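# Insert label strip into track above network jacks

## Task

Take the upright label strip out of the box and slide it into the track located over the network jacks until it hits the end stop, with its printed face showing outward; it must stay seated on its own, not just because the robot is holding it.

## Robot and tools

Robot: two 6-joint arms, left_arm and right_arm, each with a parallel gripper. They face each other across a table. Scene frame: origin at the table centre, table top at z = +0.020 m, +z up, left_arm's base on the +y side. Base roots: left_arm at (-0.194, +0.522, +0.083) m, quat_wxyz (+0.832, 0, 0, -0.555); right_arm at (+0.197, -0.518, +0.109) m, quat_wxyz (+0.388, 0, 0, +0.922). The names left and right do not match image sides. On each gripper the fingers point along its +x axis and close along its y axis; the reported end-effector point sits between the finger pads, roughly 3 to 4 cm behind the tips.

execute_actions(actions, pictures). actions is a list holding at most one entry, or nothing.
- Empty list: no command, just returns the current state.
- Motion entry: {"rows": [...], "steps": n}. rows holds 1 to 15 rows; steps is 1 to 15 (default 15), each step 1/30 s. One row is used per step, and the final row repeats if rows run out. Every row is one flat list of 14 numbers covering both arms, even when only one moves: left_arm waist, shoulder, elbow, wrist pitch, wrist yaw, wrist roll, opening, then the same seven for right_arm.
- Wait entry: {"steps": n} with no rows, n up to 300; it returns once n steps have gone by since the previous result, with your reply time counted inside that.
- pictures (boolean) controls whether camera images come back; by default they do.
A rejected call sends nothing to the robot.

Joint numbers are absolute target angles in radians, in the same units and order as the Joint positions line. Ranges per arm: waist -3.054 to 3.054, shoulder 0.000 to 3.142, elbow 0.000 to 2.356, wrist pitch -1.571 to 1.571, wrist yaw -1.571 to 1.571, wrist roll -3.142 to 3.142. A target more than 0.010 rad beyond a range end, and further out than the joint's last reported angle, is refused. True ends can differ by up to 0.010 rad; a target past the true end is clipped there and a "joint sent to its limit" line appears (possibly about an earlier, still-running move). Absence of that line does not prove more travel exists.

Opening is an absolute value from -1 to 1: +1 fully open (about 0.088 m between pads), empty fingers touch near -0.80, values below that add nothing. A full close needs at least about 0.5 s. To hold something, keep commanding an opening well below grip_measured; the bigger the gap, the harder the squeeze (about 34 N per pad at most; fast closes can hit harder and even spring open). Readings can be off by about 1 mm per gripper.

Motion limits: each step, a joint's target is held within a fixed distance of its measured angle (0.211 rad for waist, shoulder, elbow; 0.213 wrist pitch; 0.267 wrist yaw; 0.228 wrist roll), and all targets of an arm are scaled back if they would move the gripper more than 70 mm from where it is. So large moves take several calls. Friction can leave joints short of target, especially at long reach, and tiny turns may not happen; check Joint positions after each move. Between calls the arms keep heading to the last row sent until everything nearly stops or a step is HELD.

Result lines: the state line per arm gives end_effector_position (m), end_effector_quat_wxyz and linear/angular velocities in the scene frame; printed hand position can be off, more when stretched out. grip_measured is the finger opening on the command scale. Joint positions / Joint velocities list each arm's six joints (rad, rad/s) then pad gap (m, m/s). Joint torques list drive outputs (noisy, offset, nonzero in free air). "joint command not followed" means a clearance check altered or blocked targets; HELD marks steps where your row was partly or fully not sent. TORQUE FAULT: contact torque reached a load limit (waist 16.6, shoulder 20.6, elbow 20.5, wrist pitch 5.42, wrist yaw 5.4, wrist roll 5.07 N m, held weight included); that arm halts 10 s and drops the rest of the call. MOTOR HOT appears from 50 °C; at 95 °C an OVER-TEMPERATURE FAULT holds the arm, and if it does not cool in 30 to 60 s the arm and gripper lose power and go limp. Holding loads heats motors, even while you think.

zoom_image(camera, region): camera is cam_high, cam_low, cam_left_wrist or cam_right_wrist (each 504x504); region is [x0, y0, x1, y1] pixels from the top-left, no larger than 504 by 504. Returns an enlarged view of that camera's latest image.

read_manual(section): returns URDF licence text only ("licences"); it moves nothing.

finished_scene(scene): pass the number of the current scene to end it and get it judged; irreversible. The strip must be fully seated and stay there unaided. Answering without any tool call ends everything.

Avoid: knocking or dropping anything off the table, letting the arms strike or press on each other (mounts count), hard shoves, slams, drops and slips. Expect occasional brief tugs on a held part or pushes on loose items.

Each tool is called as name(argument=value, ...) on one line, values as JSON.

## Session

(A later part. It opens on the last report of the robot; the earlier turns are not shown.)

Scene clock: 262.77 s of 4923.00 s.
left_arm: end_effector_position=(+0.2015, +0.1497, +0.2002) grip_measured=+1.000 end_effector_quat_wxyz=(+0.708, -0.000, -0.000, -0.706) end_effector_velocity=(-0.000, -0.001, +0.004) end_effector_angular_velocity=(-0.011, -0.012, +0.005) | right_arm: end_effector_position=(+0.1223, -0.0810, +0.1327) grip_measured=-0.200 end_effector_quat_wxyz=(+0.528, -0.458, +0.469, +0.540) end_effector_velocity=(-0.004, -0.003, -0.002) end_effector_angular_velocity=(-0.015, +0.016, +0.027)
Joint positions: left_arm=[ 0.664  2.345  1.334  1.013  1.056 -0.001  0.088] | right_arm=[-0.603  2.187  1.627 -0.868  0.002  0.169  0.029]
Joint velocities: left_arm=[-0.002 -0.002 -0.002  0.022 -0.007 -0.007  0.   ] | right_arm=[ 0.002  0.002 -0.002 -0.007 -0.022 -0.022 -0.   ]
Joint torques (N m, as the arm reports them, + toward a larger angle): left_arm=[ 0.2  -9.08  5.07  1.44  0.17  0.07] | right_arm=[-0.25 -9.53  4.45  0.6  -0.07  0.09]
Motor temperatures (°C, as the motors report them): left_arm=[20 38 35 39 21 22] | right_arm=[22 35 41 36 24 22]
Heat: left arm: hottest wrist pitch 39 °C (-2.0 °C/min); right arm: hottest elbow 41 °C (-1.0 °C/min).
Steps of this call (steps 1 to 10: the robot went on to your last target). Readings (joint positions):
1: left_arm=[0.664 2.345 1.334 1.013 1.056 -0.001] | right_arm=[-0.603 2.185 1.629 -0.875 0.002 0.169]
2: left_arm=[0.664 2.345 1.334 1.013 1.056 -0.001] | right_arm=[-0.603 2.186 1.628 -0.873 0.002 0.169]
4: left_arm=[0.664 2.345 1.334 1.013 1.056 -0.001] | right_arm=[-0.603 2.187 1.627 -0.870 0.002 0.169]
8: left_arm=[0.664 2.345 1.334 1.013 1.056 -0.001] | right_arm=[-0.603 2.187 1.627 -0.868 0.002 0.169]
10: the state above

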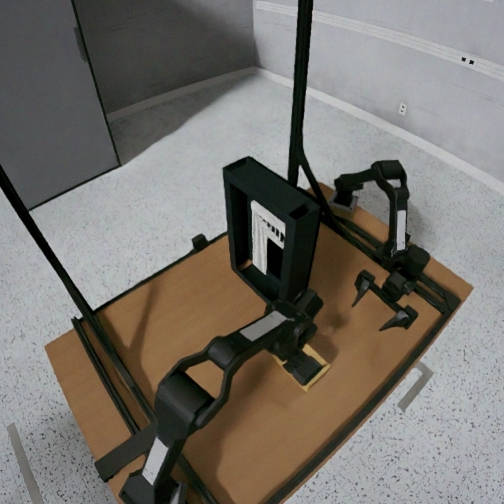

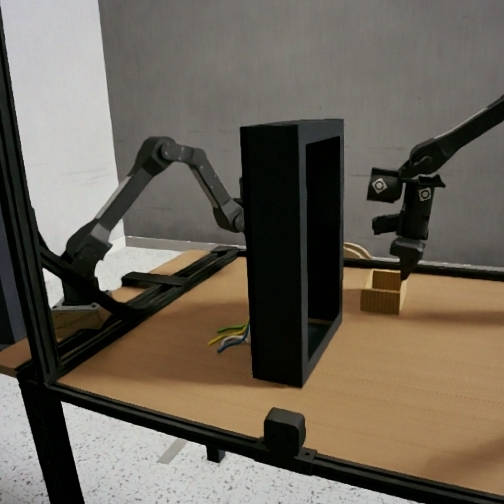

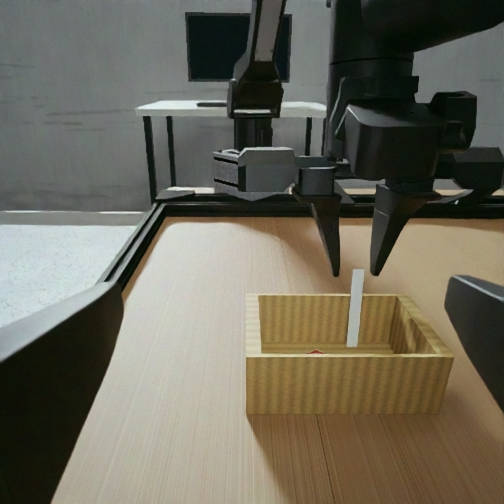

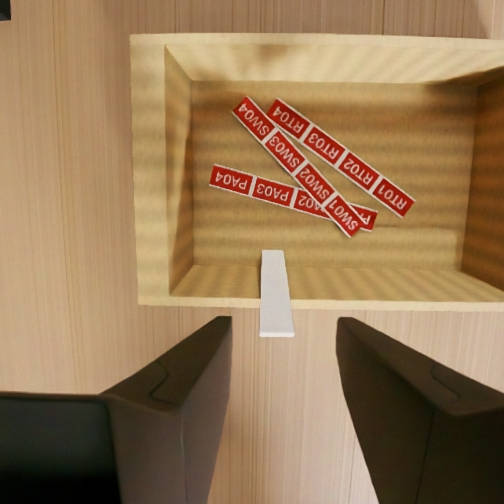

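execute_actions(actions=[{"rows": [[0.666,2.345,1.34,1.013,1.06,0,1,-0.603,2.201,1.621,-0.864,0,0.172,-0.22],[0.666,2.345,1.34,1.013,1.06,0,1,-0.600,2.204,1.620,-0.860,0,0.172,-0.24],[0.666,2.345,1.34,1.013,1.06,0,1,-0.598,2.207,1.620,-0.856,0,0.172,-0.26],[0.666,2.345,1.34,1.013,1.06,0,1,-0.597,2.210,1.619,-0.852,0,0.172,-0.28],[0.666,2.345,1.34,1.013,1.06,0,1,-0.597,2.213,1.619,-0.848,0,0.172,-0.3],[0.666,2.345,1.34,1.013,1.06,0,1,-0.597,2.216,1.618,-0.844,0,0.172,-0.3],[0.666,2.345,1.34,1.013,1.06,0,1,-0.597,2.219,1.618,-0.840,0,0.172,-0.3],[0.666,2.345,1.34,1.013,1.06,0,1,-0.597,2.222,1.617,-0.836,0,0.172,-0.3],[0.666,2.345,1.34,1.013,1.06,0,1,-0.597,2.224,1.617,-0.833,0,0.172,-0.3],[0.666,2.345,1.34,1.013,1.06,0,1,-0.597,2.226,1.616,-0.8305,0,0.172,-0.3]], "steps": 15}], pictures=false)

execute_actions(actions=[{"steps": 8}])

Scene clock: 292.30 s of 4923.00 s.
left_arm: end_effector_position=(+0.2016, +0.1497, +0.2003) grip_measured=+1.000 end_effector_quat_wxyz=(+0.708, -0.000, -0.001, -0.706) end_effector_velocity=(-0.002, -0.003, -0.001) end_effector_angular_velocity=(+0.004, +0.028, -0.000) | right_arm: end_effector_position=(+0.1201, -0.0770, +0.1232) grip_measured=-0.299 end_effector_quat_wxyz=(+0.529, -0.456, +0.467, +0.543) end_effector_velocity=(-0.002, -0.001, -0.010) end_effector_angular_velocity=(-0.011, +0.019, +0.008)
Joint positions: left_arm=[ 0.664  2.345  1.334  1.013  1.056 -0.001  0.088] | right_arm=[-0.6    2.209  1.624 -0.835  0.002  0.169  0.024]
Joint velocities: left_arm=[-0.007 -0.002 -0.002 -0.007 -0.007 -0.022  0.   ] | right_arm=[-0.002  0.017 -0.012  0.022 -0.022 -0.007 -0.001]
Joint torques (N m, as the arm reports them, + toward a larger angle): left_arm=[ 0.16 -9.15  5.17  1.47  0.15  0.06] | right_arm=[ 0.23 -9.27  4.32  0.67 -0.07  0.08]
Motor temperatures (°C, as the motors report them): left_arm=[20 42 35 38 21 22] | right_arm=[22 38 38 35 24 22]
Heat: left arm: hottest shoulder 42 °C (+0.0 °C/min); right arm: hottest shoulder 38 °C (-4.0 °C/min).
Steps of this call (steps 1 to 15: the robot went on to your last target; steps 16 to 90: nothing new was sent; then 26.03 s passed at rest; steps 91 to 105: all 15 steps of this action). Readings (joint positions):
91: left_arm=[0.664 2.345 1.334 1.013 1.056 -0.001] | right_arm=[-0.603 2.187 1.627 -0.868 0.002 0.169]
92: left_arm=[0.664 2.345 1.334 1.013 1.056 -0.001] | right_arm=[-0.603 2.187 1.627 -0.867 0.002 0.169]
94: left_arm=[0.664 2.345 1.334 1.013 1.056 -0.001] | right_arm=[-0.603 2.188 1.627 -0.862 0.002 0.169]
98: left_arm=[0.664 2.345 1.334 1.013 1.056 -0.001] | right_arm=[-0.601 2.194 1.627 -0.848 0.002 0.169]
105: the state above

Scene clock: 292.57 s of 4923.00 s.
left_arm: end_effector_position=(+0.2016, +0.1497, +0.2003) grip_measured=+1.000 end_effector_quat_wxyz=(+0.708, -0.000, -0.001, -0.706) end_effector_velocity=(-0.000, -0.001, -0.001) end_effector_angular_velocity=(+0.004, -0.001, +0.005) | right_arm: end_effector_position=(+0.1201, -0.0768, +0.1230) grip_measured=-0.300 end_effector_quat_wxyz=(+0.529, -0.456, +0.466, +0.543) end_effector_velocity=(+0.001, -0.005, -0.000) end_effector_angular_velocity=(-0.023, +0.004, -0.009)
Joint positions: left_arm=[ 0.664  2.345  1.334  1.013  1.056 -0.001  0.088] | right_arm=[-0.6    2.21   1.623 -0.833  0.002  0.169  0.024]
Joint velocities: left_arm=[-0.002 -0.002 -0.002 -0.007 -0.007  0.007  0.   ] | right_arm=[-0.002 -0.002 -0.002 -0.022 -0.007  0.007 -0.   ]
Joint torques (N m, as the arm reports them, + toward a larger angle): left_arm=[ 0.14 -9.25  5.1   1.47  0.15  0.07] | right_arm=[ 0.21 -9.16  4.31  0.61 -0.07  0.07]
Motor temperatures (°C, as the motors report them): left_arm=[20 42 35 38 21 22] | right_arm=[22 38 38 35 24 22]
Heat: left arm: hottest shoulder 42 °C (+0.0 °C/min); right arm: hottest shoulder 38 °C (-4.0 °C/min).
Steps of this call (steps 1 to 8: the robot went on to your last target). Readings (joint positions):
1: left_arm=[0.664 2.345 1.334 1.013 1.056 -0.001] | right_arm=[-0.600 2.210 1.623 -0.834 0.002 0.169]
2: left_arm=[0.664 2.345 1.334 1.013 1.056 -0.001] | right_arm=[-0.600 2.210 1.623 -0.834 0.002 0.169]
4: left_arm=[0.664 2.345 1.334 1.013 1.056 -0.001] | right_arm=[-0.600 2.210 1.623 -0.833 0.002 0.169]
8: the state above

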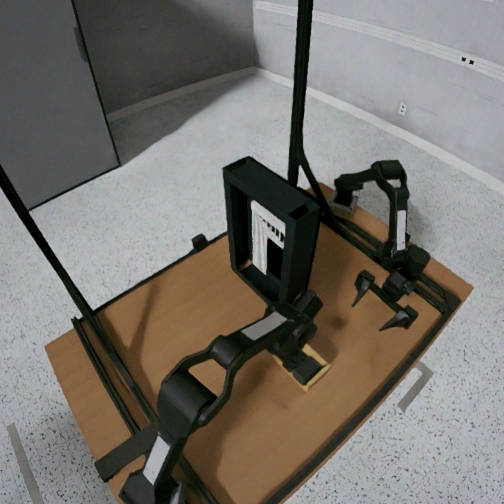

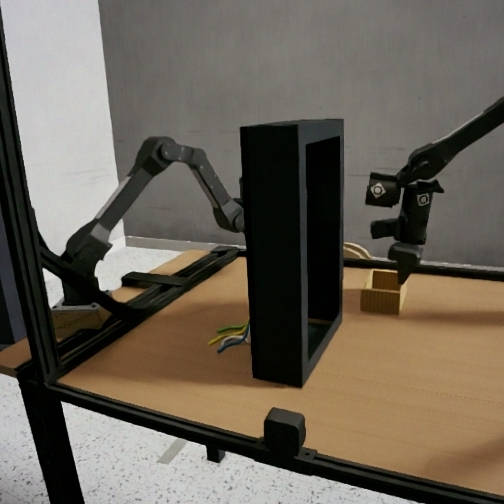

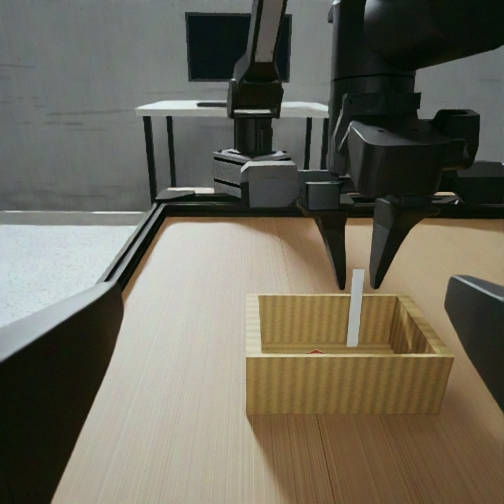

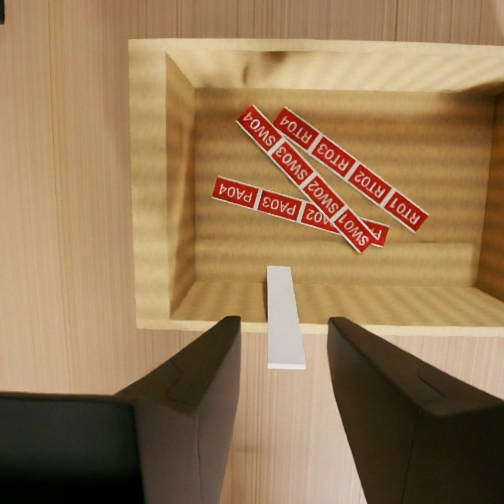

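execute_actions(actions=[{"rows": [[0.666,2.345,1.34,1.013,1.06,0,1,-0.597,2.226,1.616,-0.8305,0,0.172,-0.35],[0.666,2.345,1.34,1.013,1.06,0,1,-0.597,2.226,1.616,-0.8305,0,0.172,-0.4],[0.666,2.345,1.34,1.013,1.06,0,1,-0.597,2.226,1.616,-0.8305,0,0.172,-0.45],[0.666,2.345,1.34,1.013,1.06,0,1,-0.597,2.226,1.616,-0.8305,0,0.172,-0.5],[0.666,2.345,1.34,1.013,1.06,0,1,-0.597,2.226,1.616,-0.8305,0,0.172,-0.54],[0.666,2.345,1.34,1.013,1.06,0,1,-0.597,2.226,1.616,-0.8305,0,0.172,-0.58],[0.666,2.345,1.34,1.013,1.06,0,1,-0.597,2.226,1.616,-0.8305,0,0.172,-0.61],[0.666,2.345,1.34,1.013,1.06,0,1,-0.597,2.226,1.616,-0.8305,0,0.172,-0.64],[0.666,2.345,1.34,1.013,1.06,0,1,-0.597,2.226,1.616,-0.8305,0,0.172,-0.67],[0.666,2.345,1.34,1.013,1.06,0,1,-0.597,2.226,1.616,-0.8305,0,0.172,-0.70],[0.666,2.345,1.34,1.013,1.06,0,1,-0.597,2.226,1.616,-0.8305,0,0.172,-0.74],[0.666,2.345,1.34,1.013,1.06,0,1,-0.597,2.226,1.616,-0.8305,0,0.172,-0.78],[0.666,2.345,1.34,1.013,1.06,0,1,-0.597,2.226,1.616,-0.8305,0,0.172,-0.82],[0.666,2.345,1.34,1.013,1.06,0,1,-0.597,2.226,1.616,-0.8305,0,0.172,-0.86],[0.666,2.345,1.34,1.013,1.06,0,1,-0.597,2.226,1.616,-0.8305,0,0.172,-0.9]], "steps": 15}], pictures=false)

execute_actions(actions=[{"steps": 8}])

Scene clock: 306.87 s of 4923.00 s.
left_arm: end_effector_position=(+0.2018, +0.1498, +0.2005) grip_measured=+1.000 end_effector_quat_wxyz=(+0.708, -0.000, -0.001, -0.706) end_effector_velocity=(-0.000, -0.001, +0.002) end_effector_angular_velocity=(+0.001, +0.009, +0.005) | right_arm: end_effector_position=(+0.1201, -0.0770, +0.1226) grip_measured=-0.636 end_effector_quat_wxyz=(+0.529, -0.457, +0.467, +0.543) end_effector_velocity=(+0.001, -0.005, +0.002) end_effector_angular_velocity=(-0.018, +0.003, +0.006)
Joint positions: left_arm=[ 0.665  2.345  1.334  1.013  1.056 -0.001  0.088] | right_arm=[-0.6    2.211  1.623 -0.833  0.002  0.169  0.008]
Joint velocities: left_arm=[-0.002 -0.007 -0.002 -0.007 -0.007 -0.007  0.   ] | right_arm=[-0.002 -0.007 -0.002 -0.022 -0.007 -0.007  0.004]
Joint torques (N m, as the arm reports them, + toward a larger angle): left_arm=[ 0.32 -8.98  4.98  1.46  0.15  0.08] | right_arm=[ 0.17 -9.26  4.31  0.62 -0.07  0.08]
Motor temperatures (°C, as the motors report them): left_arm=[20 44 34 38 21 22] | right_arm=[22 38 38 35 24 22]
Heat: left arm: hottest shoulder 44 °C (+4.0 °C/min); right arm: hottest shoulder 38 °C (-3.0 °C/min).
Steps of this call (steps 1 to 15: the robot went on to your last target; steps 16 to 90: nothing new was sent; then 10.80 s passed at rest; steps 91 to 105: all 15 steps of this action). Readings (joint positions):
91: left_arm=[0.665 2.345 1.334 1.013 1.056 -0.001] | right_arm=[-0.600 2.211 1.623 -0.833 0.002 0.169]
92: left_arm=[0.665 2.345 1.334 1.013 1.056 -0.001] | right_arm=[-0.600 2.211 1.623 -0.833 0.002 0.169]
94: left_arm=[0.665 2.345 1.334 1.013 1.056 -0.001] | right_arm=[-0.600 2.211 1.623 -0.833 0.002 0.169]
98: left_arm=[0.665 2.345 1.334 1.013 1.056 -0.001] | right_arm=[-0.600 2.211 1.623 -0.833 0.002 0.169]
105: the state above

Scene clock: 307.13 s of 4923.00 s.
left_arm: end_effector_position=(+0.2018, +0.1498, +0.2005) grip_measured=+1.000 end_effector_quat_wxyz=(+0.708, -0.000, -0.001, -0.706) end_effector_velocity=(+0.000, -0.001, +0.001) end_effector_angular_velocity=(+0.006, +0.033, +0.005) | right_arm: end_effector_position=(+0.1201, -0.0770, +0.1226) grip_measured=-0.633 end_effector_quat_wxyz=(+0.529, -0.457, +0.467, +0.543) end_effector_velocity=(+0.001, -0.005, -0.000) end_effector_angular_velocity=(-0.021, -0.010, -0.006)
Joint positions: left_arm=[ 0.665  2.345  1.334  1.013  1.056 -0.001  0.088] | right_arm=[-0.6    2.211  1.623 -0.833  0.002  0.169  0.008]
Joint velocities: left_arm=[-0.002 -0.007  0.002 -0.022 -0.007 -0.022  0.   ] | right_arm=[ 0.002 -0.002 -0.002 -0.022  0.007  0.007 -0.   ]
Joint torques (N m, as the arm reports them, + toward a larger angle): left_arm=[ 0.16 -8.83  5.21  1.48  0.15  0.11] | right_arm=[ 0.18 -9.3   4.34  0.62 -0.07  0.07]
Motor temperatures (°C, as the motors report them): left_arm=[20 44 34 38 21 22] | right_arm=[22 38 38 35 24 22]
Heat: left arm: hottest shoulder 44 °C (+4.0 °C/min); right arm: hottest shoulder 38 °C (-3.0 °C/min).
Steps of this call (steps 1 to 8: the robot went on to your last target). Readings (joint positions):
1: left_arm=[0.665 2.345 1.334 1.013 1.056 -0.001] | right_arm=[-0.600 2.211 1.623 -0.833 0.002 0.169]
2: left_arm=[0.665 2.345 1.334 1.013 1.056 -0.001] | right_arm=[-0.600 2.211 1.623 -0.833 0.002 0.169]
4: left_arm=[0.665 2.345 1.334 1.013 1.056 -0.001] | right_arm=[-0.600 2.211 1.623 -0.833 0.002 0.169]
8: the state above

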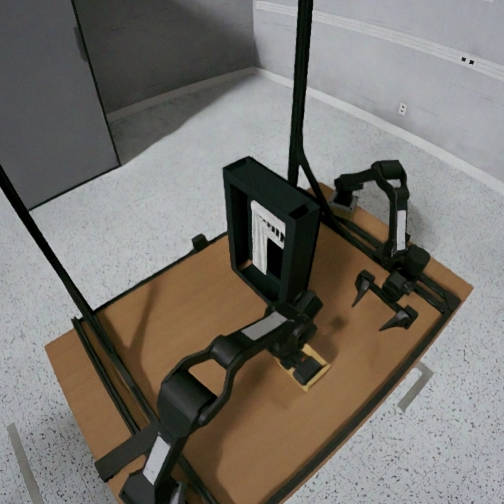

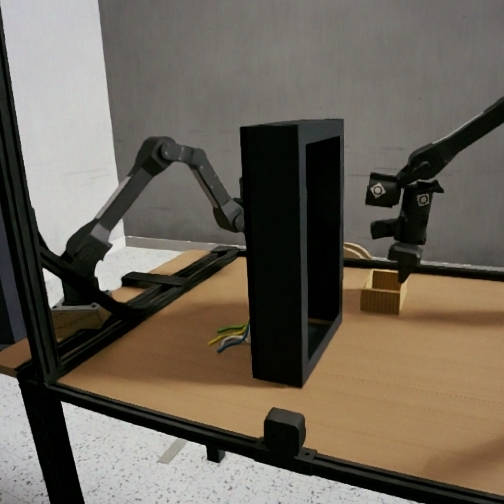

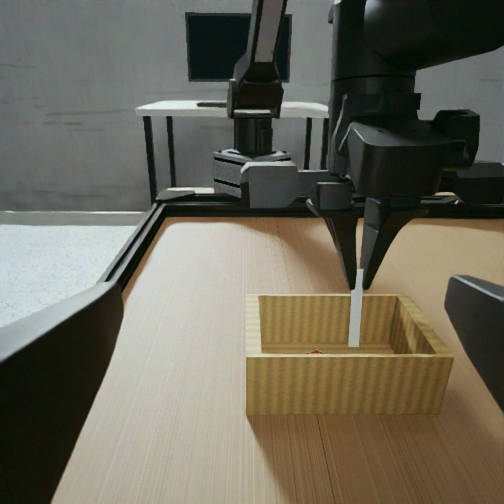

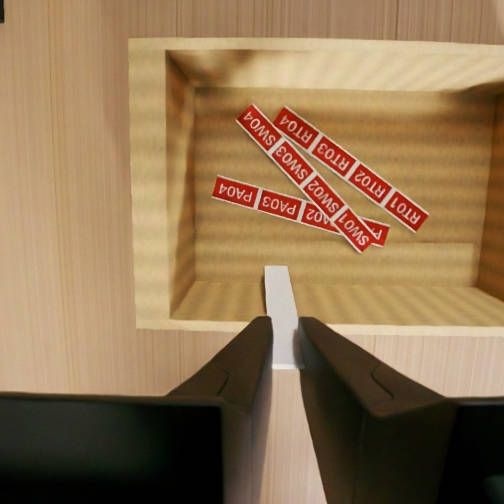

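execute_actions(actions=[{"rows": [[0.666,2.345,1.34,1.013,1.06,0,1,-0.597,2.205,1.636,-0.838,0,0.172,-0.9],[0.666,2.345,1.34,1.013,1.06,0,1,-0.597,2.197,1.643,-0.848,0,0.172,-0.9],[0.666,2.345,1.34,1.013,1.06,0,1,-0.597,2.192,1.654,-0.864,0,0.172,-0.9],[0.666,2.345,1.34,1.013,1.06,0,1,-0.597,2.185,1.668,-0.884,0,0.172,-0.9],[0.666,2.345,1.34,1.013,1.06,0,1,-0.597,2.178,1.685,-0.908,0,0.172,-0.9],[0.666,2.345,1.34,1.013,1.06,0,1,-0.597,2.170,1.705,-0.935,0,0.172,-0.9],[0.666,2.345,1.34,1.013,1.06,0,1,-0.597,2.162,1.727,-0.964,0,0.172,-0.9],[0.666,2.345,1.34,1.013,1.06,0,1,-0.597,2.156,1.750,-0.993,0,0.172,-0.9],[0.666,2.345,1.34,1.013,1.06,0,1,-0.597,2.150,1.773,-1.021,0,0.172,-0.9],[0.666,2.345,1.34,1.013,1.06,0,1,-0.597,2.145,1.795,-1.047,0,0.172,-0.9],[0.666,2.345,1.34,1.013,1.06,0,1,-0.597,2.141,1.815,-1.070,0,0.172,-0.9],[0.666,2.345,1.34,1.013,1.06,0,1,-0.597,2.138,1.832,-1.088,0,0.172,-0.9],[0.666,2.345,1.34,1.013,1.06,0,1,-0.598,2.135,1.845,-1.100,0,0.19,-0.9],[0.666,2.345,1.34,1.013,1.06,0,1,-0.602,2.131,1.853,-1.100,0,0.23,-0.9],[0.666,2.345,1.34,1.013,1.06,0,1,-0.608,2.127,1.859,-1.095,0,0.29,-0.9]], "steps": 15}], pictures=false)

execute_actions(actions=[{"rows": [[0.666,2.345,1.34,1.013,1.06,0,1,-0.616,2.123,1.863,-1.088,0,0.36,-0.9],[0.666,2.345,1.34,1.013,1.06,0,1,-0.626,2.119,1.866,-1.078,0,0.43,-0.9],[0.666,2.345,1.34,1.013,1.06,0,1,-0.638,2.115,1.869,-1.066,0,0.50,-0.9],[0.666,2.345,1.34,1.013,1.06,0,1,-0.650,2.111,1.872,-1.052,0,0.57,-0.9],[0.666,2.345,1.34,1.013,1.06,0,1,-0.662,2.107,1.875,-1.038,0,0.64,-0.9],[0.666,2.345,1.34,1.013,1.06,0,1,-0.674,2.103,1.878,-1.024,0,0.71,-0.9],[0.666,2.345,1.34,1.013,1.06,0,1,-0.686,2.099,1.881,-1.010,0,0.78,-0.9],[0.666,2.345,1.34,1.013,1.06,0,1,-0.698,2.095,1.884,-0.996,0,0.85,-0.9],[0.666,2.345,1.34,1.013,1.06,0,1,-0.710,2.091,1.887,-0.982,0,0.92,-0.9],[0.666,2.345,1.34,1.013,1.06,0,1,-0.722,2.087,1.890,-0.968,0,0.99,-0.9],[0.666,2.345,1.34,1.013,1.06,0,1,-0.734,2.083,1.892,-0.954,0,1.06,-0.9],[0.666,2.345,1.34,1.013,1.06,0,1,-0.745,2.079,1.894,-0.940,0,1.13,-0.9],[0.666,2.345,1.34,1.013,1.06,0,1,-0.755,2.075,1.897,-0.926,0,1.20,-0.9],[0.666,2.345,1.34,1.013,1.06,0,1,-0.763,2.071,1.899,-0.912,0,1.27,-0.9],[0.666,2.345,1.34,1.013,1.06,0,1,-0.770,2.067,1.901,-0.898,0,1.34,-0.9]], "steps": 15}], pictures=false)

execute_actions(actions=[{"rows": [[0.666,2.345,1.34,1.013,1.06,0,1,-0.774,2.064,1.903,-0.886,0,1.41,-0.9],[0.666,2.345,1.34,1.013,1.06,0,1,-0.777,2.062,1.904,-0.876,0,1.48,-0.9],[0.666,2.345,1.34,1.013,1.06,0,1,-0.777,2.061,1.905,-0.868,0,1.55,-0.9],[0.666,2.345,1.34,1.013,1.06,0,1,-0.777,2.061,1.905,-0.865,0,1.62,-0.9],[0.666,2.345,1.34,1.013,1.06,0,1,-0.777,2.061,1.905,-0.865,0,1.69,-0.9],[0.666,2.345,1.34,1.013,1.06,0,1,-0.777,2.061,1.905,-0.865,0,1.76,-0.9],[0.666,2.345,1.34,1.013,1.06,0,1,-0.777,2.061,1.905,-0.865,0,1.83,-0.9],[0.666,2.345,1.34,1.013,1.06,0,1,-0.777,2.061,1.905,-0.865,0,1.90,-0.9],[0.666,2.345,1.34,1.013,1.06,0,1,-0.777,2.061,1.905,-0.865,0,1.97,-0.9],[0.666,2.345,1.34,1.013,1.06,0,1,-0.777,2.061,1.905,-0.865,0,2.04,-0.9],[0.666,2.345,1.34,1.013,1.06,0,1,-0.777,2.061,1.905,-0.865,0,2.11,-0.9],[0.666,2.345,1.34,1.013,1.06,0,1,-0.777,2.061,1.905,-0.865,0,2.18,-0.9],[0.666,2.345,1.34,1.013,1.06,0,1,-0.777,2.061,1.905,-0.865,0,2.25,-0.9],[0.666,2.345,1.34,1.013,1.06,0,1,-0.777,2.061,1.905,-0.865,0,2.32,-0.9],[0.666,2.345,1.34,1.013,1.06,0,1,-0.777,2.061,1.905,-0.865,0,2.39,-0.9]], "steps": 15}], pictures=false)

execute_actions(actions=[{"rows": [[0.666,2.345,1.34,1.013,1.06,0,0.9,-0.777,2.061,1.905,-0.865,0,2.46,-0.9],[0.666,2.345,1.34,1.013,1.06,0,0.8,-0.777,2.061,1.905,-0.865,0,2.53,-0.9],[0.666,2.345,1.34,1.013,1.06,0,0.7,-0.777,2.061,1.905,-0.865,0,2.60,-0.9],[0.666,2.345,1.34,1.013,1.06,0,0.6,-0.777,2.061,1.905,-0.865,0,2.67,-0.9],[0.666,2.345,1.34,1.013,1.06,0,0.5,-0.777,2.061,1.905,-0.865,0,2.74,-0.9],[0.666,2.345,1.34,1.013,1.06,0,0.4,-0.777,2.061,1.905,-0.865,0,2.81,-0.9],[0.666,2.345,1.34,1.013,1.06,0,0.3,-0.777,2.061,1.905,-0.865,0,2.88,-0.9],[0.666,2.345,1.34,1.013,1.06,0,0.2,-0.777,2.061,1.905,-0.865,0,2.94,-0.9],[0.666,2.345,1.34,1.013,1.06,0,0.1,-0.777,2.061,1.905,-0.865,0,3.00,-0.9],[0.666,2.345,1.34,1.013,1.06,0,0.0,-0.777,2.061,1.905,-0.865,0,3.05,-0.9],[0.666,2.345,1.34,1.013,1.06,0,-0.1,-0.777,2.061,1.905,-0.865,0,3.09,-0.9],[0.666,2.345,1.34,1.013,1.06,0,-0.1,-0.777,2.061,1.905,-0.865,0,3.115,-0.9],[0.666,2.345,1.34,1.013,1.06,0,-0.1,-0.777,2.061,1.905,-0.865,0,3.13,-0.9]], "steps": 15}], pictures=false)

execute_actions(actions=[{"steps": 10}])

Scene clock: 367.63 s of 4923.00 s.
left_arm: end_effector_position=(+0.2023, +0.1499, +0.2008) grip_measured=+1.000 end_effector_quat_wxyz=(+0.708, +0.000, -0.002, -0.706) end_effector_velocity=(+0.001, -0.001, +0.001) end_effector_angular_velocity=(+0.001, +0.009, +0.005) | right_arm: end_effector_position=(+0.1187, -0.0722, +0.1941) grip_measured=-0.631 end_effector_quat_wxyz=(+0.540, -0.442, +0.474, +0.537) end_effector_velocity=(-0.003, +0.055, +0.196) end_effector_angular_velocity=(+0.381, +0.221, -0.975)
Joint positions: left_arm=[ 0.665  2.346  1.337  1.013  1.057 -0.001  0.088] | right_arm=[-0.599  2.155  1.823 -1.075  0.001  0.21   0.008]
Joint velocities: left_arm=[-0.002 -0.002  0.002 -0.007 -0.007 -0.007  0.   ] | right_arm=[-0.012 -0.217  0.379 -0.183  0.007  0.974  0.001]
Joint torques (N m, as the arm reports them, + toward a larger angle): left_arm=[ 0.1  -9.08  4.83  1.45  0.15  0.04] | right_arm=[ -0.66 -12.52   6.     0.28  -0.06   0.08]
Motor temperatures (°C, as the motors report them): left_arm=[20 47 34 38 21 22] | right_arm=[22 42 36 35 24 22]
Heat: left arm: hottest shoulder 47 °C (+3.0 °C/min); right arm: hottest shoulder 42 °C (+4.1 °C/min).
Steps of this call (steps 1 to 15: the robot went on to your last target; steps 16 to 1800: nothing new was sent; steps 1801 to 1815: all 15 steps of this action). Readings (joint positions):
1801: left_arm=[0.665 2.346 1.337 1.013 1.057 -0.001] | right_arm=[-0.599 2.218 1.620 -0.832 0.001 0.170]
1802: left_arm=[0.665 2.346 1.337 1.013 1.057 -0.001] | right_arm=[-0.599 2.218 1.622 -0.833 0.001 0.170]
1804: left_arm=[0.665 2.346 1.337 1.013 1.057 -0.001] | right_arm=[-0.599 2.218 1.633 -0.851 0.001 0.170]
1808: left_arm=[0.665 2.346 1.337 1.013 1.057 -0.001] | right_arm=[-0.599 2.208 1.684 -0.932 0.001 0.170]
1815: the state above

Scene clock: 368.13 s of 4923.00 s.
left_arm: end_effector_position=(+0.2023, +0.1499, +0.2008) grip_measured=+1.000 end_effector_quat_wxyz=(+0.708, +0.000, -0.002, -0.706) end_effector_velocity=(-0.000, -0.001, +0.004) end_effector_angular_velocity=(-0.006, -0.018, +0.005) | right_arm: end_effector_position=(+0.1849, -0.0238, +0.2448) grip_measured=-0.631 end_effector_quat_wxyz=(+0.704, -0.017, +0.643, +0.302) end_effector_velocity=(+0.145, +0.098, +0.137) end_effector_angular_velocity=(+0.634, +0.811, -2.088)
Joint positions: left_arm=[ 0.665  2.346  1.337  1.013  1.057 -0.001  0.088] | right_arm=[-0.748  2.103  1.882 -0.935  0.001  1.13   0.008]
Joint velocities: left_arm=[-0.002 -0.007 -0.002  0.007 -0.007  0.007  0.   ] | right_arm=[-0.3   -0.154  0.081  0.418 -0.007  1.956 -0.   ]
Joint torques (N m, as the arm reports them, + toward a larger angle): left_arm=[ 0.13 -9.17  4.8   1.44  0.11  0.09] | right_arm=[  0.16 -14.11   7.06   0.95  -0.01   0.06]
Motor temperatures (°C, as the motors report them): left_arm=[20 47 34 38 21 22] | right_arm=[22 42 37 35 24 22]
Heat: left arm: hottest shoulder 47 °C (+3.0 °C/min); right arm: hottest shoulder 42 °C (+4.0 °C/min).
Steps of this call (steps 1 to 15: all 15 steps of this action). Readings (joint positions):
1: left_arm=[0.665 2.346 1.337 1.013 1.057 -0.001] | right_arm=[-0.600 2.149 1.834 -1.078 0.001 0.249]
2: left_arm=[0.665 2.346 1.337 1.013 1.057 -0.001] | right_arm=[-0.602 2.143 1.842 -1.080 0.001 0.298]
4: left_arm=[0.665 2.346 1.337 1.013 1.057 -0.001] | right_arm=[-0.613 2.136 1.853 -1.075 0.001 0.415]
8: left_arm=[0.665 2.346 1.337 1.013 1.057 -0.001] | right_arm=[-0.660 2.130 1.863 -1.030 0.002 0.674]
15: the state above

Scene clock: 368.63 s of 4923.00 s.
left_arm: end_effector_position=(+0.2023, +0.1499, +0.2008) grip_measured=+1.000 end_effector_quat_wxyz=(+0.708, +0.000, -0.002, -0.706) end_effector_velocity=(-0.002, -0.001, +0.003) end_effector_angular_velocity=(-0.006, -0.003, -0.010) | right_arm: end_effector_position=(+0.2000, -0.0091, +0.2670) grip_measured=-0.631 end_effector_quat_wxyz=(+0.611, +0.358, +0.706, -0.008) end_effector_velocity=(+0.000, +0.003, +0.001) end_effector_angular_velocity=(+0.025, +0.967, -1.686)
Joint positions: left_arm=[ 0.665  2.346  1.337  1.013  1.057 -0.001  0.088] | right_arm=[-0.779  2.08   1.895 -0.868  0.001  2.108  0.008]
Joint velocities: left_arm=[-0.002 -0.002  0.002  0.007  0.007 -0.007  0.   ] | right_arm=[-0.002 -0.002 -0.007  0.022 -0.007  1.941  0.   ]
Joint torques (N m, as the arm reports them, + toward a larger angle): left_arm=[ 0.09 -9.15  4.82  1.44  0.14  0.07] | right_arm=[  0.08 -13.42   6.93   1.04   0.     0.05]
Motor temperatures (°C, as the motors report them): left_arm=[20 47 34 38 21 22] | right_arm=[22 42 37 35 24 22]
Heat: left arm: hottest shoulder 47 °C (+3.0 °C/min); right arm: hottest shoulder 42 °C (+4.1 °C/min).
Steps of this call (steps 1 to 15: all 15 steps of this action). Readings (joint positions):
1: left_arm=[0.665 2.346 1.337 1.013 1.057 -0.001] | right_arm=[-0.758 2.098 1.884 -0.921 0.001 1.196]
2: left_arm=[0.665 2.346 1.337 1.013 1.057 -0.001] | right_arm=[-0.766 2.094 1.887 -0.908 0.001 1.261]
4: left_arm=[0.665 2.346 1.337 1.013 1.057 -0.001] | right_arm=[-0.776 2.087 1.891 -0.887 0.001 1.391]
8: left_arm=[0.665 2.346 1.337 1.013 1.057 -0.001] | right_arm=[-0.779 2.081 1.895 -0.871 0.001 1.651]
15: the state above

Scene clock: 369.13 s of 4923.00 s.
left_arm: end_effector_position=(+0.2023, +0.1499, +0.2008) grip_measured=-0.053 end_effector_quat_wxyz=(+0.708, +0.000, -0.002, -0.706) end_effector_velocity=(-0.000, -0.001, -0.003) end_effector_angular_velocity=(+0.011, +0.027, +0.005) | right_arm: end_effector_position=(+0.1998, -0.0091, +0.2671) grip_measured=-0.631 end_effector_quat_wxyz=(+0.383, +0.596, +0.625, -0.327) end_effector_velocity=(+0.000, +0.001, +0.001) end_effector_angular_velocity=(+0.011, +0.452, -0.782)
Joint positions: left_arm=[ 0.665  2.346  1.337  1.013  1.057 -0.001  0.036] | right_arm=[-0.779  2.08   1.895 -0.867  0.001  3.049  0.008]
Joint velocities: left_arm=[-0.002 -0.002 -0.002 -0.022 -0.007 -0.007 -0.026] | right_arm=[-0.002 -0.002 -0.002  0.007 -0.007  0.901  0.   ]
Joint torques (N m, as the arm reports them, + toward a larger angle): left_arm=[ 0.07 -9.03  4.89  1.41  0.14  0.09] | right_arm=[  0.11 -13.34   6.86   1.03  -0.05   0.07]
Motor temperatures (°C, as the motors report them): left_arm=[20 47 34 38 21 22] | right_arm=[22 42 37 35 24 22]
Heat: left arm: hottest shoulder 47 °C (+3.0 °C/min); right arm: hottest shoulder 42 °C (+4.0 °C/min).
Steps of this call (steps 1 to 15: all 15 steps of this action). Readings (joint positions):
1: left_arm=[0.665 2.346 1.337 1.013 1.057 -0.001] | right_arm=[-0.779 2.080 1.895 -0.867 0.001 2.173]
2: left_arm=[0.665 2.346 1.337 1.013 1.057 -0.001] | right_arm=[-0.779 2.080 1.895 -0.867 0.001 2.238]
4: left_arm=[0.665 2.346 1.337 1.013 1.057 -0.001] | right_arm=[-0.779 2.080 1.895 -0.867 0.001 2.369]
8: left_arm=[0.665 2.346 1.337 1.013 1.057 -0.001] | right_arm=[-0.779 2.080 1.895 -0.867 0.001 2.629]
15: the state above

Scene clock: 369.47 s of 4923.00 s.
left_arm: end_effector_position=(+0.2023, +0.1499, +0.2008) grip_measured=-0.099 end_effector_quat_wxyz=(+0.708, +0.000, -0.002, -0.706) end_effector_velocity=(+0.002, +0.001, +0.001) end_effector_angular_velocity=(-0.004, +0.016, +0.010) | right_arm: end_effector_position=(+0.1999, -0.0091, +0.2671) grip_measured=-0.631 end_effector_quat_wxyz=(+0.360, +0.611, +0.612, -0.351) end_effector_velocity=(+0.005, -0.000, +0.002) end_effector_angular_velocity=(+0.007, -0.003, -0.017)
Joint positions: left_arm=[ 0.665  2.346  1.337  1.013  1.057 -0.001  0.034] | right_arm=[-0.779  2.08   1.895 -0.867  0.002  3.126  0.008]
Joint velocities: left_arm=[ 0.002 -0.002 -0.002  0.007 -0.007 -0.022 -0.   ] | right_arm=[-0.007 -0.007 -0.007  0.007  0.007  0.007  0.   ]
Joint torques (N m, as the arm reports them, + toward a larger angle): left_arm=[-0.02 -9.13  4.81  1.44  0.12  0.06] | right_arm=[  0.09 -13.35   6.86   1.02  -0.06   0.09]
Motor temperatures (°C, as the motors report them): left_arm=[20 47 34 38 21 22] | right_arm=[22 42 37 35 24 22]
Heat: left arm: hottest shoulder 47 °C (+3.0 °C/min); right arm: hottest shoulder 42 °C (+4.0 °C/min).
Steps of this call (steps 1 to 10: the robot went on to your last target). Readings (joint positions):
1: left_arm=[0.665 2.346 1.337 1.013 1.057 -0.001] | right_arm=[-0.779 2.080 1.895 -0.867 0.001 3.074]
2: left_arm=[0.665 2.346 1.337 1.013 1.057 -0.001] | right_arm=[-0.779 2.080 1.895 -0.867 0.001 3.091]
4: left_arm=[0.665 2.346 1.337 1.013 1.057 -0.001] | right_arm=[-0.779 2.080 1.895 -0.867 0.002 3.111]
8: left_arm=[0.665 2.346 1.337 1.013 1.057 -0.001] | right_arm=[-0.779 2.080 1.895 -0.867 0.002 3.124]
10: the state above

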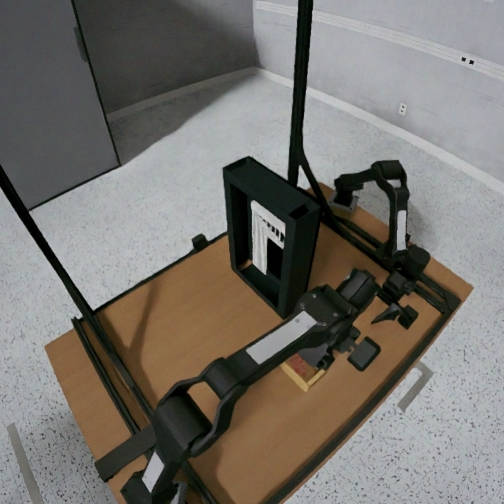

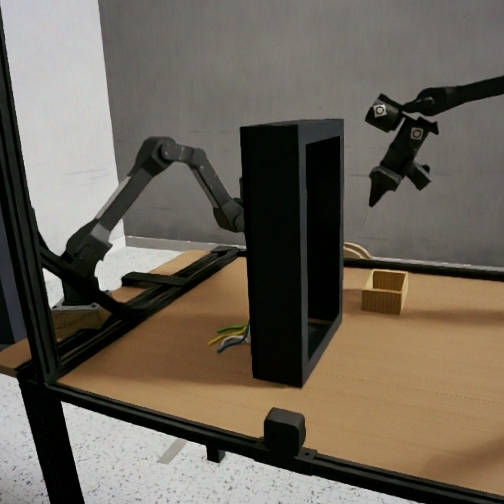

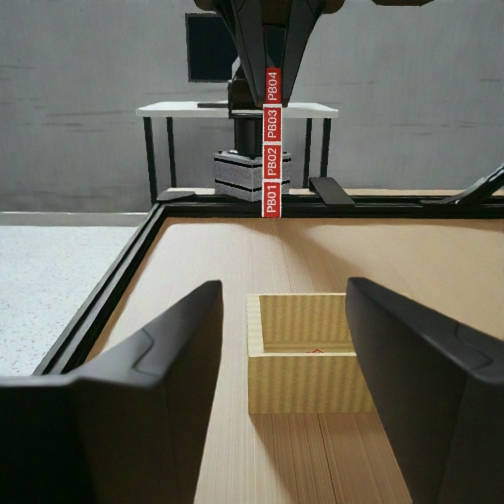

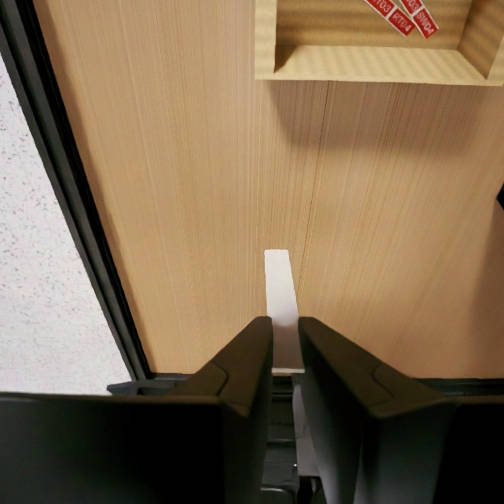

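zoom_image(camera="cam_low", region=[340, 150, 440, 250])

Region (340, 150, 440, 250) of cam_low's 504x504 image, scaled by 5.040, with more detail than that image has.

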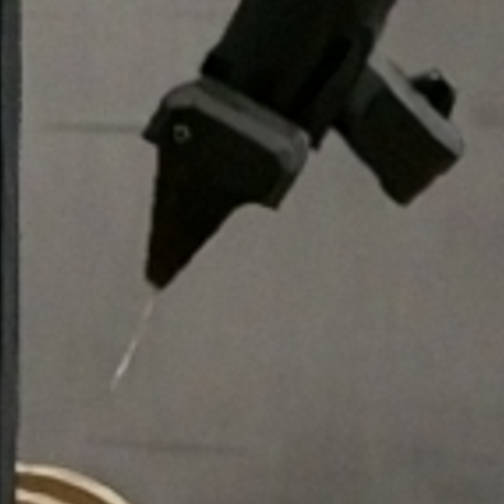

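execute_actions(actions=[{"rows": [[0.660,2.354,1.350,1.010,1.05,0,-0.1,-0.777,2.061,1.905,-0.865,0,3.13,-0.9],[0.655,2.358,1.358,1.004,1.045,0,-0.1,-0.777,2.061,1.905,-0.865,0,3.13,-0.9],[0.648,2.362,1.370,0.996,1.038,0,-0.1,-0.777,2.061,1.905,-0.865,0,3.13,-0.9],[0.639,2.367,1.385,0.986,1.029,0,-0.1,-0.777,2.061,1.905,-0.865,0,3.13,-0.9],[0.629,2.373,1.402,0.975,1.019,0,-0.1,-0.777,2.061,1.905,-0.865,0,3.13,-0.9],[0.618,2.380,1.421,0.962,1.008,0,-0.1,-0.777,2.061,1.905,-0.865,0,3.13,-0.9],[0.607,2.387,1.441,0.949,0.997,0,-0.1,-0.777,2.061,1.905,-0.865,0,3.13,-0.9],[0.596,2.394,1.461,0.936,0.986,0,-0.1,-0.777,2.061,1.905,-0.865,0,3.13,-0.9],[0.585,2.401,1.480,0.923,0.975,0,-0.1,-0.777,2.061,1.905,-0.865,0,3.13,-0.9],[0.575,2.408,1.497,0.912,0.965,0,-0.1,-0.777,2.061,1.905,-0.865,0,3.13,-0.9],[0.567,2.413,1.512,0.902,0.957,0,-0.1,-0.777,2.061,1.905,-0.865,0,3.13,-0.9],[0.561,2.418,1.524,0.894,0.951,0,-0.1,-0.777,2.061,1.905,-0.865,0,3.13,-0.9],[0.557,2.421,1.531,0.889,0.947,0,-0.1,-0.777,2.061,1.905,-0.865,0,3.13,-0.9],[0.555,2.422,1.535,0.887,0.945,0,-0.1,-0.777,2.061,1.905,-0.865,0,3.13,-0.9]], "steps": 15}], pictures=false)

execute_actions(actions=[{"steps": 12}])

zoom_image(camera="cam_low", region=[330, 170, 410, 250])

Scene clock: 416.57 s of 4923.00 s.
left_arm: end_effector_position=(+0.1988, +0.0920, +0.2150) grip_measured=-0.100 end_effector_quat_wxyz=(+0.705, +0.001, -0.005, -0.709) end_effector_velocity=(-0.030, -0.084, +0.010) end_effector_angular_velocity=(-0.005, +0.017, -0.059) | right_arm: end_effector_position=(+0.1996, -0.0087, +0.2717) grip_measured=-0.631 end_effector_quat_wxyz=(+0.355, +0.613, +0.614, -0.349) end_effector_velocity=(+0.002, +0.001, +0.001) end_effector_angular_velocity=(+0.007, -0.017, +0.013)
Joint positions: left_arm=[ 0.559  2.398  1.509  0.899  0.959 -0.     0.034] | right_arm=[-0.778  2.074  1.898 -0.867  0.001  3.128  0.008]
Joint velocities: left_arm=[-0.168  0.076  0.193 -0.11  -0.11  -0.022 -0.   ] | right_arm=[-0.002 -0.002 -0.002  0.007  0.007 -0.022 -0.001]
Joint torques (N m, as the arm reports them, + toward a larger angle): left_arm=[ 0.77 -8.03  5.68  1.34 -0.16  0.02] | right_arm=[  0.02 -12.5    6.53   0.98  -0.06   0.04]
Motor temperatures (°C, as the motors report them): left_arm=[20 49 34 37 21 22] | right_arm=[22 51 40 36 24 22]
Heat: left arm: hottest shoulder 49 °C (+2.0 °C/min); right arm: hottest shoulder 51 °C (+10.0 °C/min). Fold the right arm in close to its base before you think long.
MOTOR HOT: a motor of the right arm reached 50 °C. Now the hottest motor of the right arm, joint 2 (shoulder), reports 51 °C. The temperature limit of the motors' drives, at which the controller stops that arm, is 95 °C. To cool a motor, set the load down, stop pushing, or move to a pose that needs little force.
Steps of this call (steps 1 to 30: the robot went on to your last target; steps 31 to 1398: nothing new was sent; steps 1399 to 1413: all 15 steps of this action). Readings (joint positions):
1399: left_arm=[0.665 2.346 1.338 1.013 1.057 -0.000] | right_arm=[-0.778 2.074 1.898 -0.867 0.001 3.128]
1400: left_arm=[0.665 2.346 1.339 1.012 1.057 -0.000] | right_arm=[-0.778 2.074 1.898 -0.867 0.001 3.128]
1402: left_arm=[0.660 2.347 1.348 1.002 1.050 -0.000] | right_arm=[-0.778 2.074 1.898 -0.867 0.001 3.128]
1406: left_arm=[0.630 2.362 1.405 0.966 1.015 -0.000] | right_arm=[-0.778 2.074 1.898 -0.867 0.001 3.128]
1413: the state above

Scene clock: 416.97 s of 4923.00 s.
left_arm: end_effector_position=(+0.1994, +0.0885, +0.2143) grip_measured=-0.100 end_effector_quat_wxyz=(+0.706, +0.000, -0.003, -0.708) end_effector_velocity=(+0.000, -0.001, +0.001) end_effector_angular_velocity=(+0.001, +0.009, +0.005) | right_arm: end_effector_position=(+0.1996, -0.0087, +0.2717) grip_measured=-0.631 end_effector_quat_wxyz=(+0.355, +0.613, +0.614, -0.349) end_effector_velocity=(+0.000, -0.002, -0.000) end_effector_angular_velocity=(-0.007, +0.003, +0.008)
Joint positions: left_arm=[ 0.553  2.404  1.522  0.889  0.95  -0.     0.034] | right_arm=[-0.778  2.074  1.898 -0.867  0.001  3.128  0.008]
Joint velocities: left_arm=[-0.002 -0.002  0.002 -0.007 -0.007 -0.007 -0.   ] | right_arm=[-0.002 -0.002 -0.002 -0.007 -0.007 -0.007 -0.001]
Joint torques (N m, as the arm reports them, + toward a larger angle): left_arm=[ 0.2  -8.07  6.25  1.36 -0.14  0.03] | right_arm=[  0.04 -12.52   6.52   0.98  -0.05   0.04]
Motor temperatures (°C, as the motors report them): left_arm=[20 49 34 37 21 22] | right_arm=[22 51 40 36 24 22]
Heat: left arm: hottest shoulder 49 °C (+2.0 °C/min); right arm: hottest shoulder 51 °C (+10.1 °C/min). Fold the right arm in close to its base before you think long.
MOTOR HOT: still on. Now the hottest motor of the right arm, joint 2 (shoulder), reports 51 °C; a drive's own limit is 95 °C.
Steps of this call (steps 1 to 12: the robot went on to your last target). Readings (joint positions):
1: left_arm=[0.554 2.399 1.514 0.896 0.957 -0.000] | right_arm=[-0.778 2.074 1.898 -0.867 0.001 3.128]
2: left_arm=[0.552 2.401 1.517 0.894 0.955 -0.000] | right_arm=[-0.778 2.074 1.898 -0.867 0.001 3.128]
4: left_arm=[0.551 2.403 1.520 0.891 0.952 -0.000] | right_arm=[-0.778 2.074 1.898 -0.867 0.001 3.128]
8: left_arm=[0.553 2.404 1.522 0.889 0.951 -0.000] | right_arm=[-0.778 2.074 1.898 -0.867 0.001 3.128]
12: the state above

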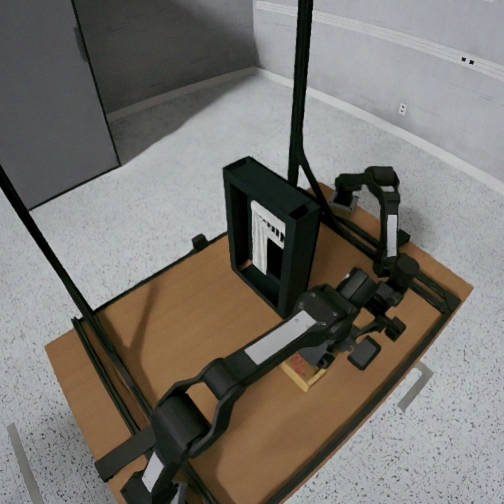

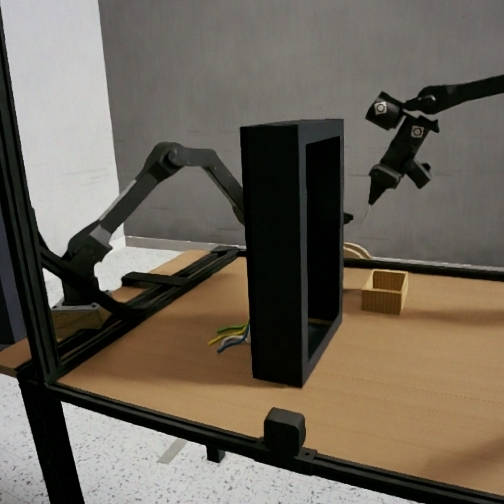

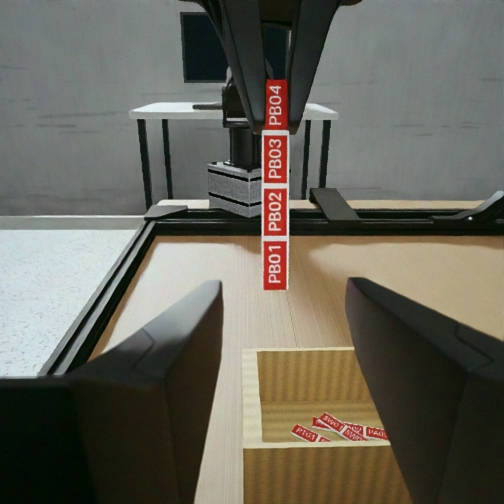

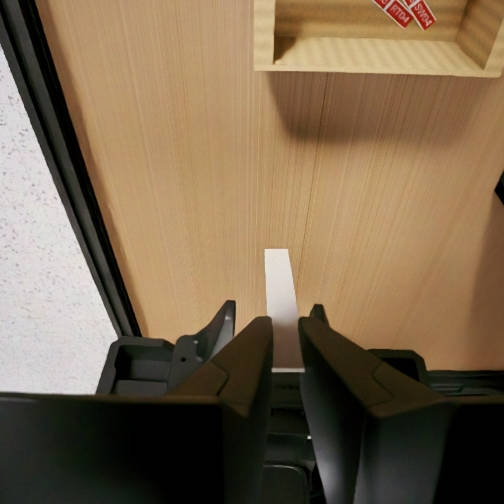

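Region (330, 170, 410, 250) of cam_low's 504x504 image, scaled by 6.300, with more detail than that image has.

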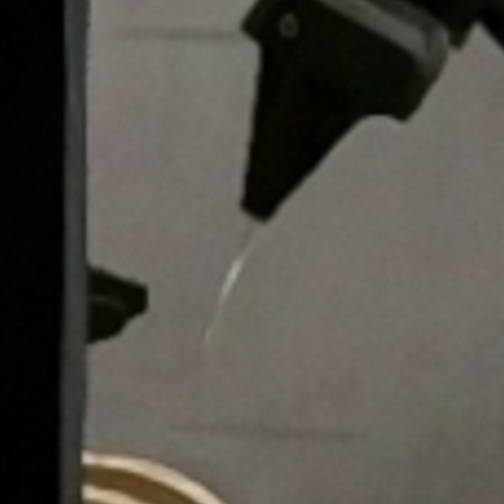

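execute_actions(actions=[{"rows": [[0.551,2.424,1.538,0.886,0.943,0,-0.12,-0.777,2.068,1.902,-0.865,0,3.13,-0.9],[0.548,2.428,1.545,0.882,0.940,0,-0.14,-0.777,2.068,1.902,-0.865,0,3.13,-0.9],[0.544,2.434,1.555,0.877,0.936,0,-0.16,-0.777,2.068,1.902,-0.865,0,3.13,-0.9],[0.539,2.441,1.568,0.870,0.931,0,-0.18,-0.777,2.068,1.902,-0.865,0,3.13,-0.9],[0.533,2.449,1.583,0.862,0.925,0,-0.2,-0.777,2.068,1.902,-0.865,0,3.13,-0.9],[0.526,2.457,1.600,0.853,0.918,0,-0.2,-0.777,2.068,1.902,-0.865,0,3.13,-0.9],[0.519,2.466,1.618,0.844,0.910,0,-0.2,-0.777,2.068,1.902,-0.865,0,3.13,-0.9],[0.512,2.475,1.636,0.835,0.903,0,-0.2,-0.777,2.068,1.902,-0.865,0,3.13,-0.9],[0.505,2.484,1.654,0.826,0.896,0,-0.2,-0.777,2.068,1.902,-0.865,0,3.13,-0.9],[0.498,2.492,1.671,0.817,0.889,0,-0.2,-0.777,2.068,1.902,-0.865,0,3.13,-0.9],[0.492,2.499,1.686,0.809,0.883,0,-0.2,-0.777,2.068,1.902,-0.865,0,3.13,-0.9],[0.487,2.505,1.699,0.802,0.878,0,-0.2,-0.777,2.068,1.902,-0.865,0,3.13,-0.9],[0.483,2.510,1.709,0.797,0.874,0,-0.2,-0.777,2.068,1.902,-0.865,0,3.13,-0.9],[0.481,2.513,1.715,0.794,0.8715,0,-0.2,-0.777,2.068,1.902,-0.865,0,3.13,-0.9],[0.480,2.514,1.717,0.793,0.8705,0,-0.2,-0.777,2.068,1.902,-0.865,0,3.13,-0.9]], "steps": 15}], pictures=false)

execute_actions(actions=[{"steps": 12}])

zoom_image(camera="cam_low", region=[330, 170, 410, 250])

Scene clock: 443.97 s of 4923.00 s.
left_arm: end_effector_position=(+0.1993, +0.0466, +0.2137) grip_measured=-0.199 end_effector_quat_wxyz=(+0.706, +0.000, -0.001, -0.708) end_effector_velocity=(-0.027, -0.081, +0.006) end_effector_angular_velocity=(-0.011, -0.006, -0.039) | right_arm: end_effector_position=(+0.1995, -0.0086, +0.2733) grip_measured=-0.631 end_effector_quat_wxyz=(+0.354, +0.613, +0.615, -0.347) end_effector_velocity=(+0.003, -0.001, +0.001) end_effector_angular_velocity=(-0.002, +0.003, +0.003)
Joint positions: left_arm=[ 0.486  2.487  1.685  0.805  0.884 -0.     0.029] | right_arm=[-0.778  2.071  1.899 -0.866  0.001  3.129  0.008]
Joint velocities: left_arm=[-0.149  0.115  0.242 -0.11  -0.11  -0.007 -0.001] | right_arm=[-0.007 -0.002  0.002 -0.007 -0.007 -0.007 -0.001]
Joint torques (N m, as the arm reports them, + toward a larger angle): left_arm=[ 0.63 -8.94  6.34  1.42 -0.19  0.05] | right_arm=[  0.05 -11.39   6.07   0.97  -0.05   0.03]
Motor temperatures (°C, as the motors report them): left_arm=[20 49 35 37 21 22] | right_arm=[22 53 40 36 24 22]
Heat: left arm: hottest shoulder 49 °C (+1.0 °C/min); right arm: hottest shoulder 53 °C (+6.1 °C/min). Fold the right arm in close to its base before you think long.
MOTOR HOT: still on. Now the hottest motor of the right arm, joint 2 (shoulder), reports 53 °C; a drive's own limit is 95 °C.
Steps of this call (steps 1 to 30: the robot went on to your last target; steps 31 to 795: nothing new was sent; steps 796 to 810: all 15 steps of this action). Readings (joint positions):
796: left_arm=[0.554 2.410 1.526 0.888 0.949 -0.000] | right_arm=[-0.778 2.071 1.899 -0.866 0.001 3.129]
797: left_arm=[0.553 2.410 1.526 0.887 0.949 -0.000] | right_arm=[-0.778 2.071 1.899 -0.866 0.001 3.129]
799: left_arm=[0.552 2.413 1.535 0.882 0.944 -0.000] | right_arm=[-0.778 2.071 1.899 -0.866 0.001 3.129]
803: left_arm=[0.535 2.437 1.585 0.856 0.923 -0.000] | right_arm=[-0.778 2.071 1.899 -0.866 0.001 3.129]
810: the state above

Scene clock: 444.37 s of 4923.00 s.
left_arm: end_effector_position=(+0.1987, +0.0417, +0.2144) grip_measured=-0.200 end_effector_quat_wxyz=(+0.706, +0.000, -0.002, -0.708) end_effector_velocity=(+0.000, -0.001, +0.001) end_effector_angular_velocity=(+0.002, +0.009, +0.005) | right_arm: end_effector_position=(+0.1995, -0.0086, +0.2733) grip_measured=-0.631 end_effector_quat_wxyz=(+0.354, +0.613, +0.615, -0.347) end_effector_velocity=(+0.000, -0.001, +0.001) end_effector_angular_velocity=(-0.002, +0.003, +0.008)
Joint positions: left_arm=[ 0.478  2.495  1.704  0.795  0.876 -0.     0.029] | right_arm=[-0.778  2.071  1.899 -0.866  0.001  3.129  0.008]
Joint velocities: left_arm=[-0.002 -0.002  0.002 -0.007 -0.007 -0.007 -0.   ] | right_arm=[-0.002 -0.002  0.002 -0.007 -0.007 -0.007 -0.   ]
Joint torques (N m, as the arm reports them, + toward a larger angle): left_arm=[ 0.12 -8.61  6.62  1.38 -0.17  0.08] | right_arm=[  0.04 -11.4    6.08   0.98  -0.04   0.03]
Motor temperatures (°C, as the motors report them): left_arm=[20 49 35 37 21 22] | right_arm=[22 53 40 36 24 22]
Heat: left arm: hottest shoulder 49 °C (+1.0 °C/min); right arm: hottest shoulder 53 °C (+6.0 °C/min). Fold the right arm in close to its base before you think long.
MOTOR HOT: still on. Now the hottest motor of the right arm, joint 2 (shoulder), reports 53 °C; a drive's own limit is 95 °C.
Steps of this call (steps 1 to 12: the robot went on to your last target). Readings (joint positions):
1: left_arm=[0.482 2.490 1.692 0.801 0.881 -0.000] | right_arm=[-0.778 2.071 1.899 -0.866 0.001 3.129]
2: left_arm=[0.479 2.493 1.696 0.799 0.880 -0.000] | right_arm=[-0.778 2.071 1.899 -0.866 0.001 3.129]
4: left_arm=[0.477 2.494 1.700 0.797 0.878 -0.000] | right_arm=[-0.778 2.071 1.899 -0.866 0.001 3.129]
8: left_arm=[0.478 2.495 1.703 0.795 0.876 -0.000] | right_arm=[-0.778 2.071 1.899 -0.866 0.001 3.129]
12: the state above

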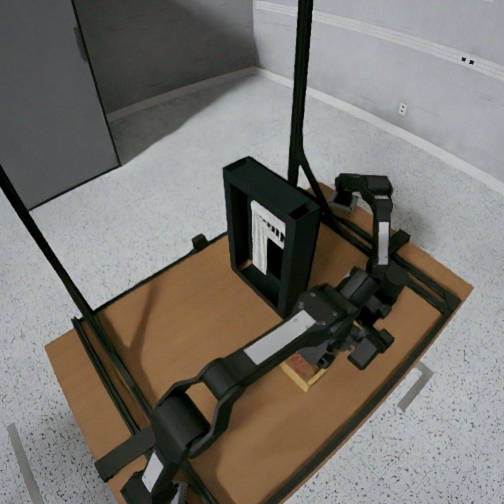

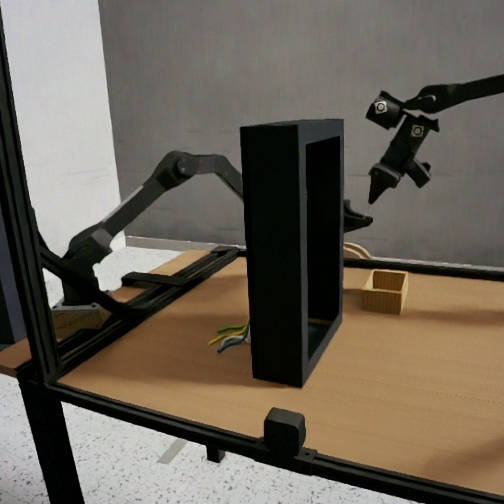

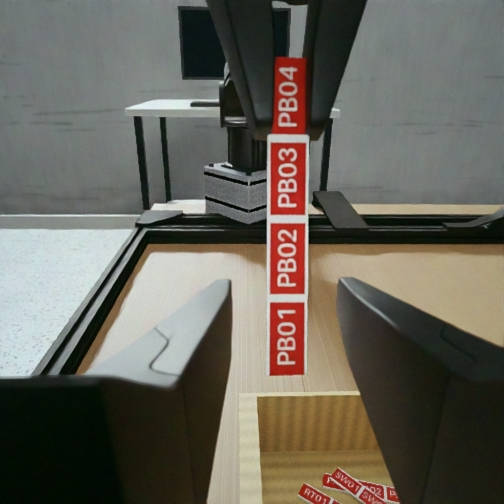

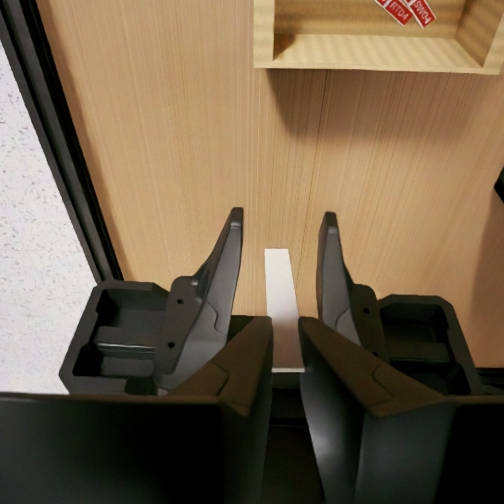

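Region (330, 170, 410, 250) of cam_low's 504x504 image, scaled by 6.300, with more detail than that image has.

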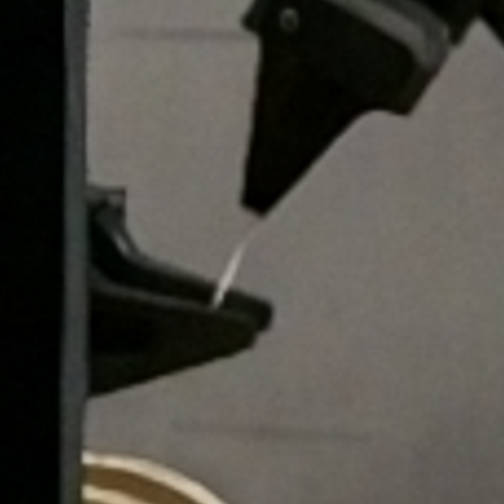

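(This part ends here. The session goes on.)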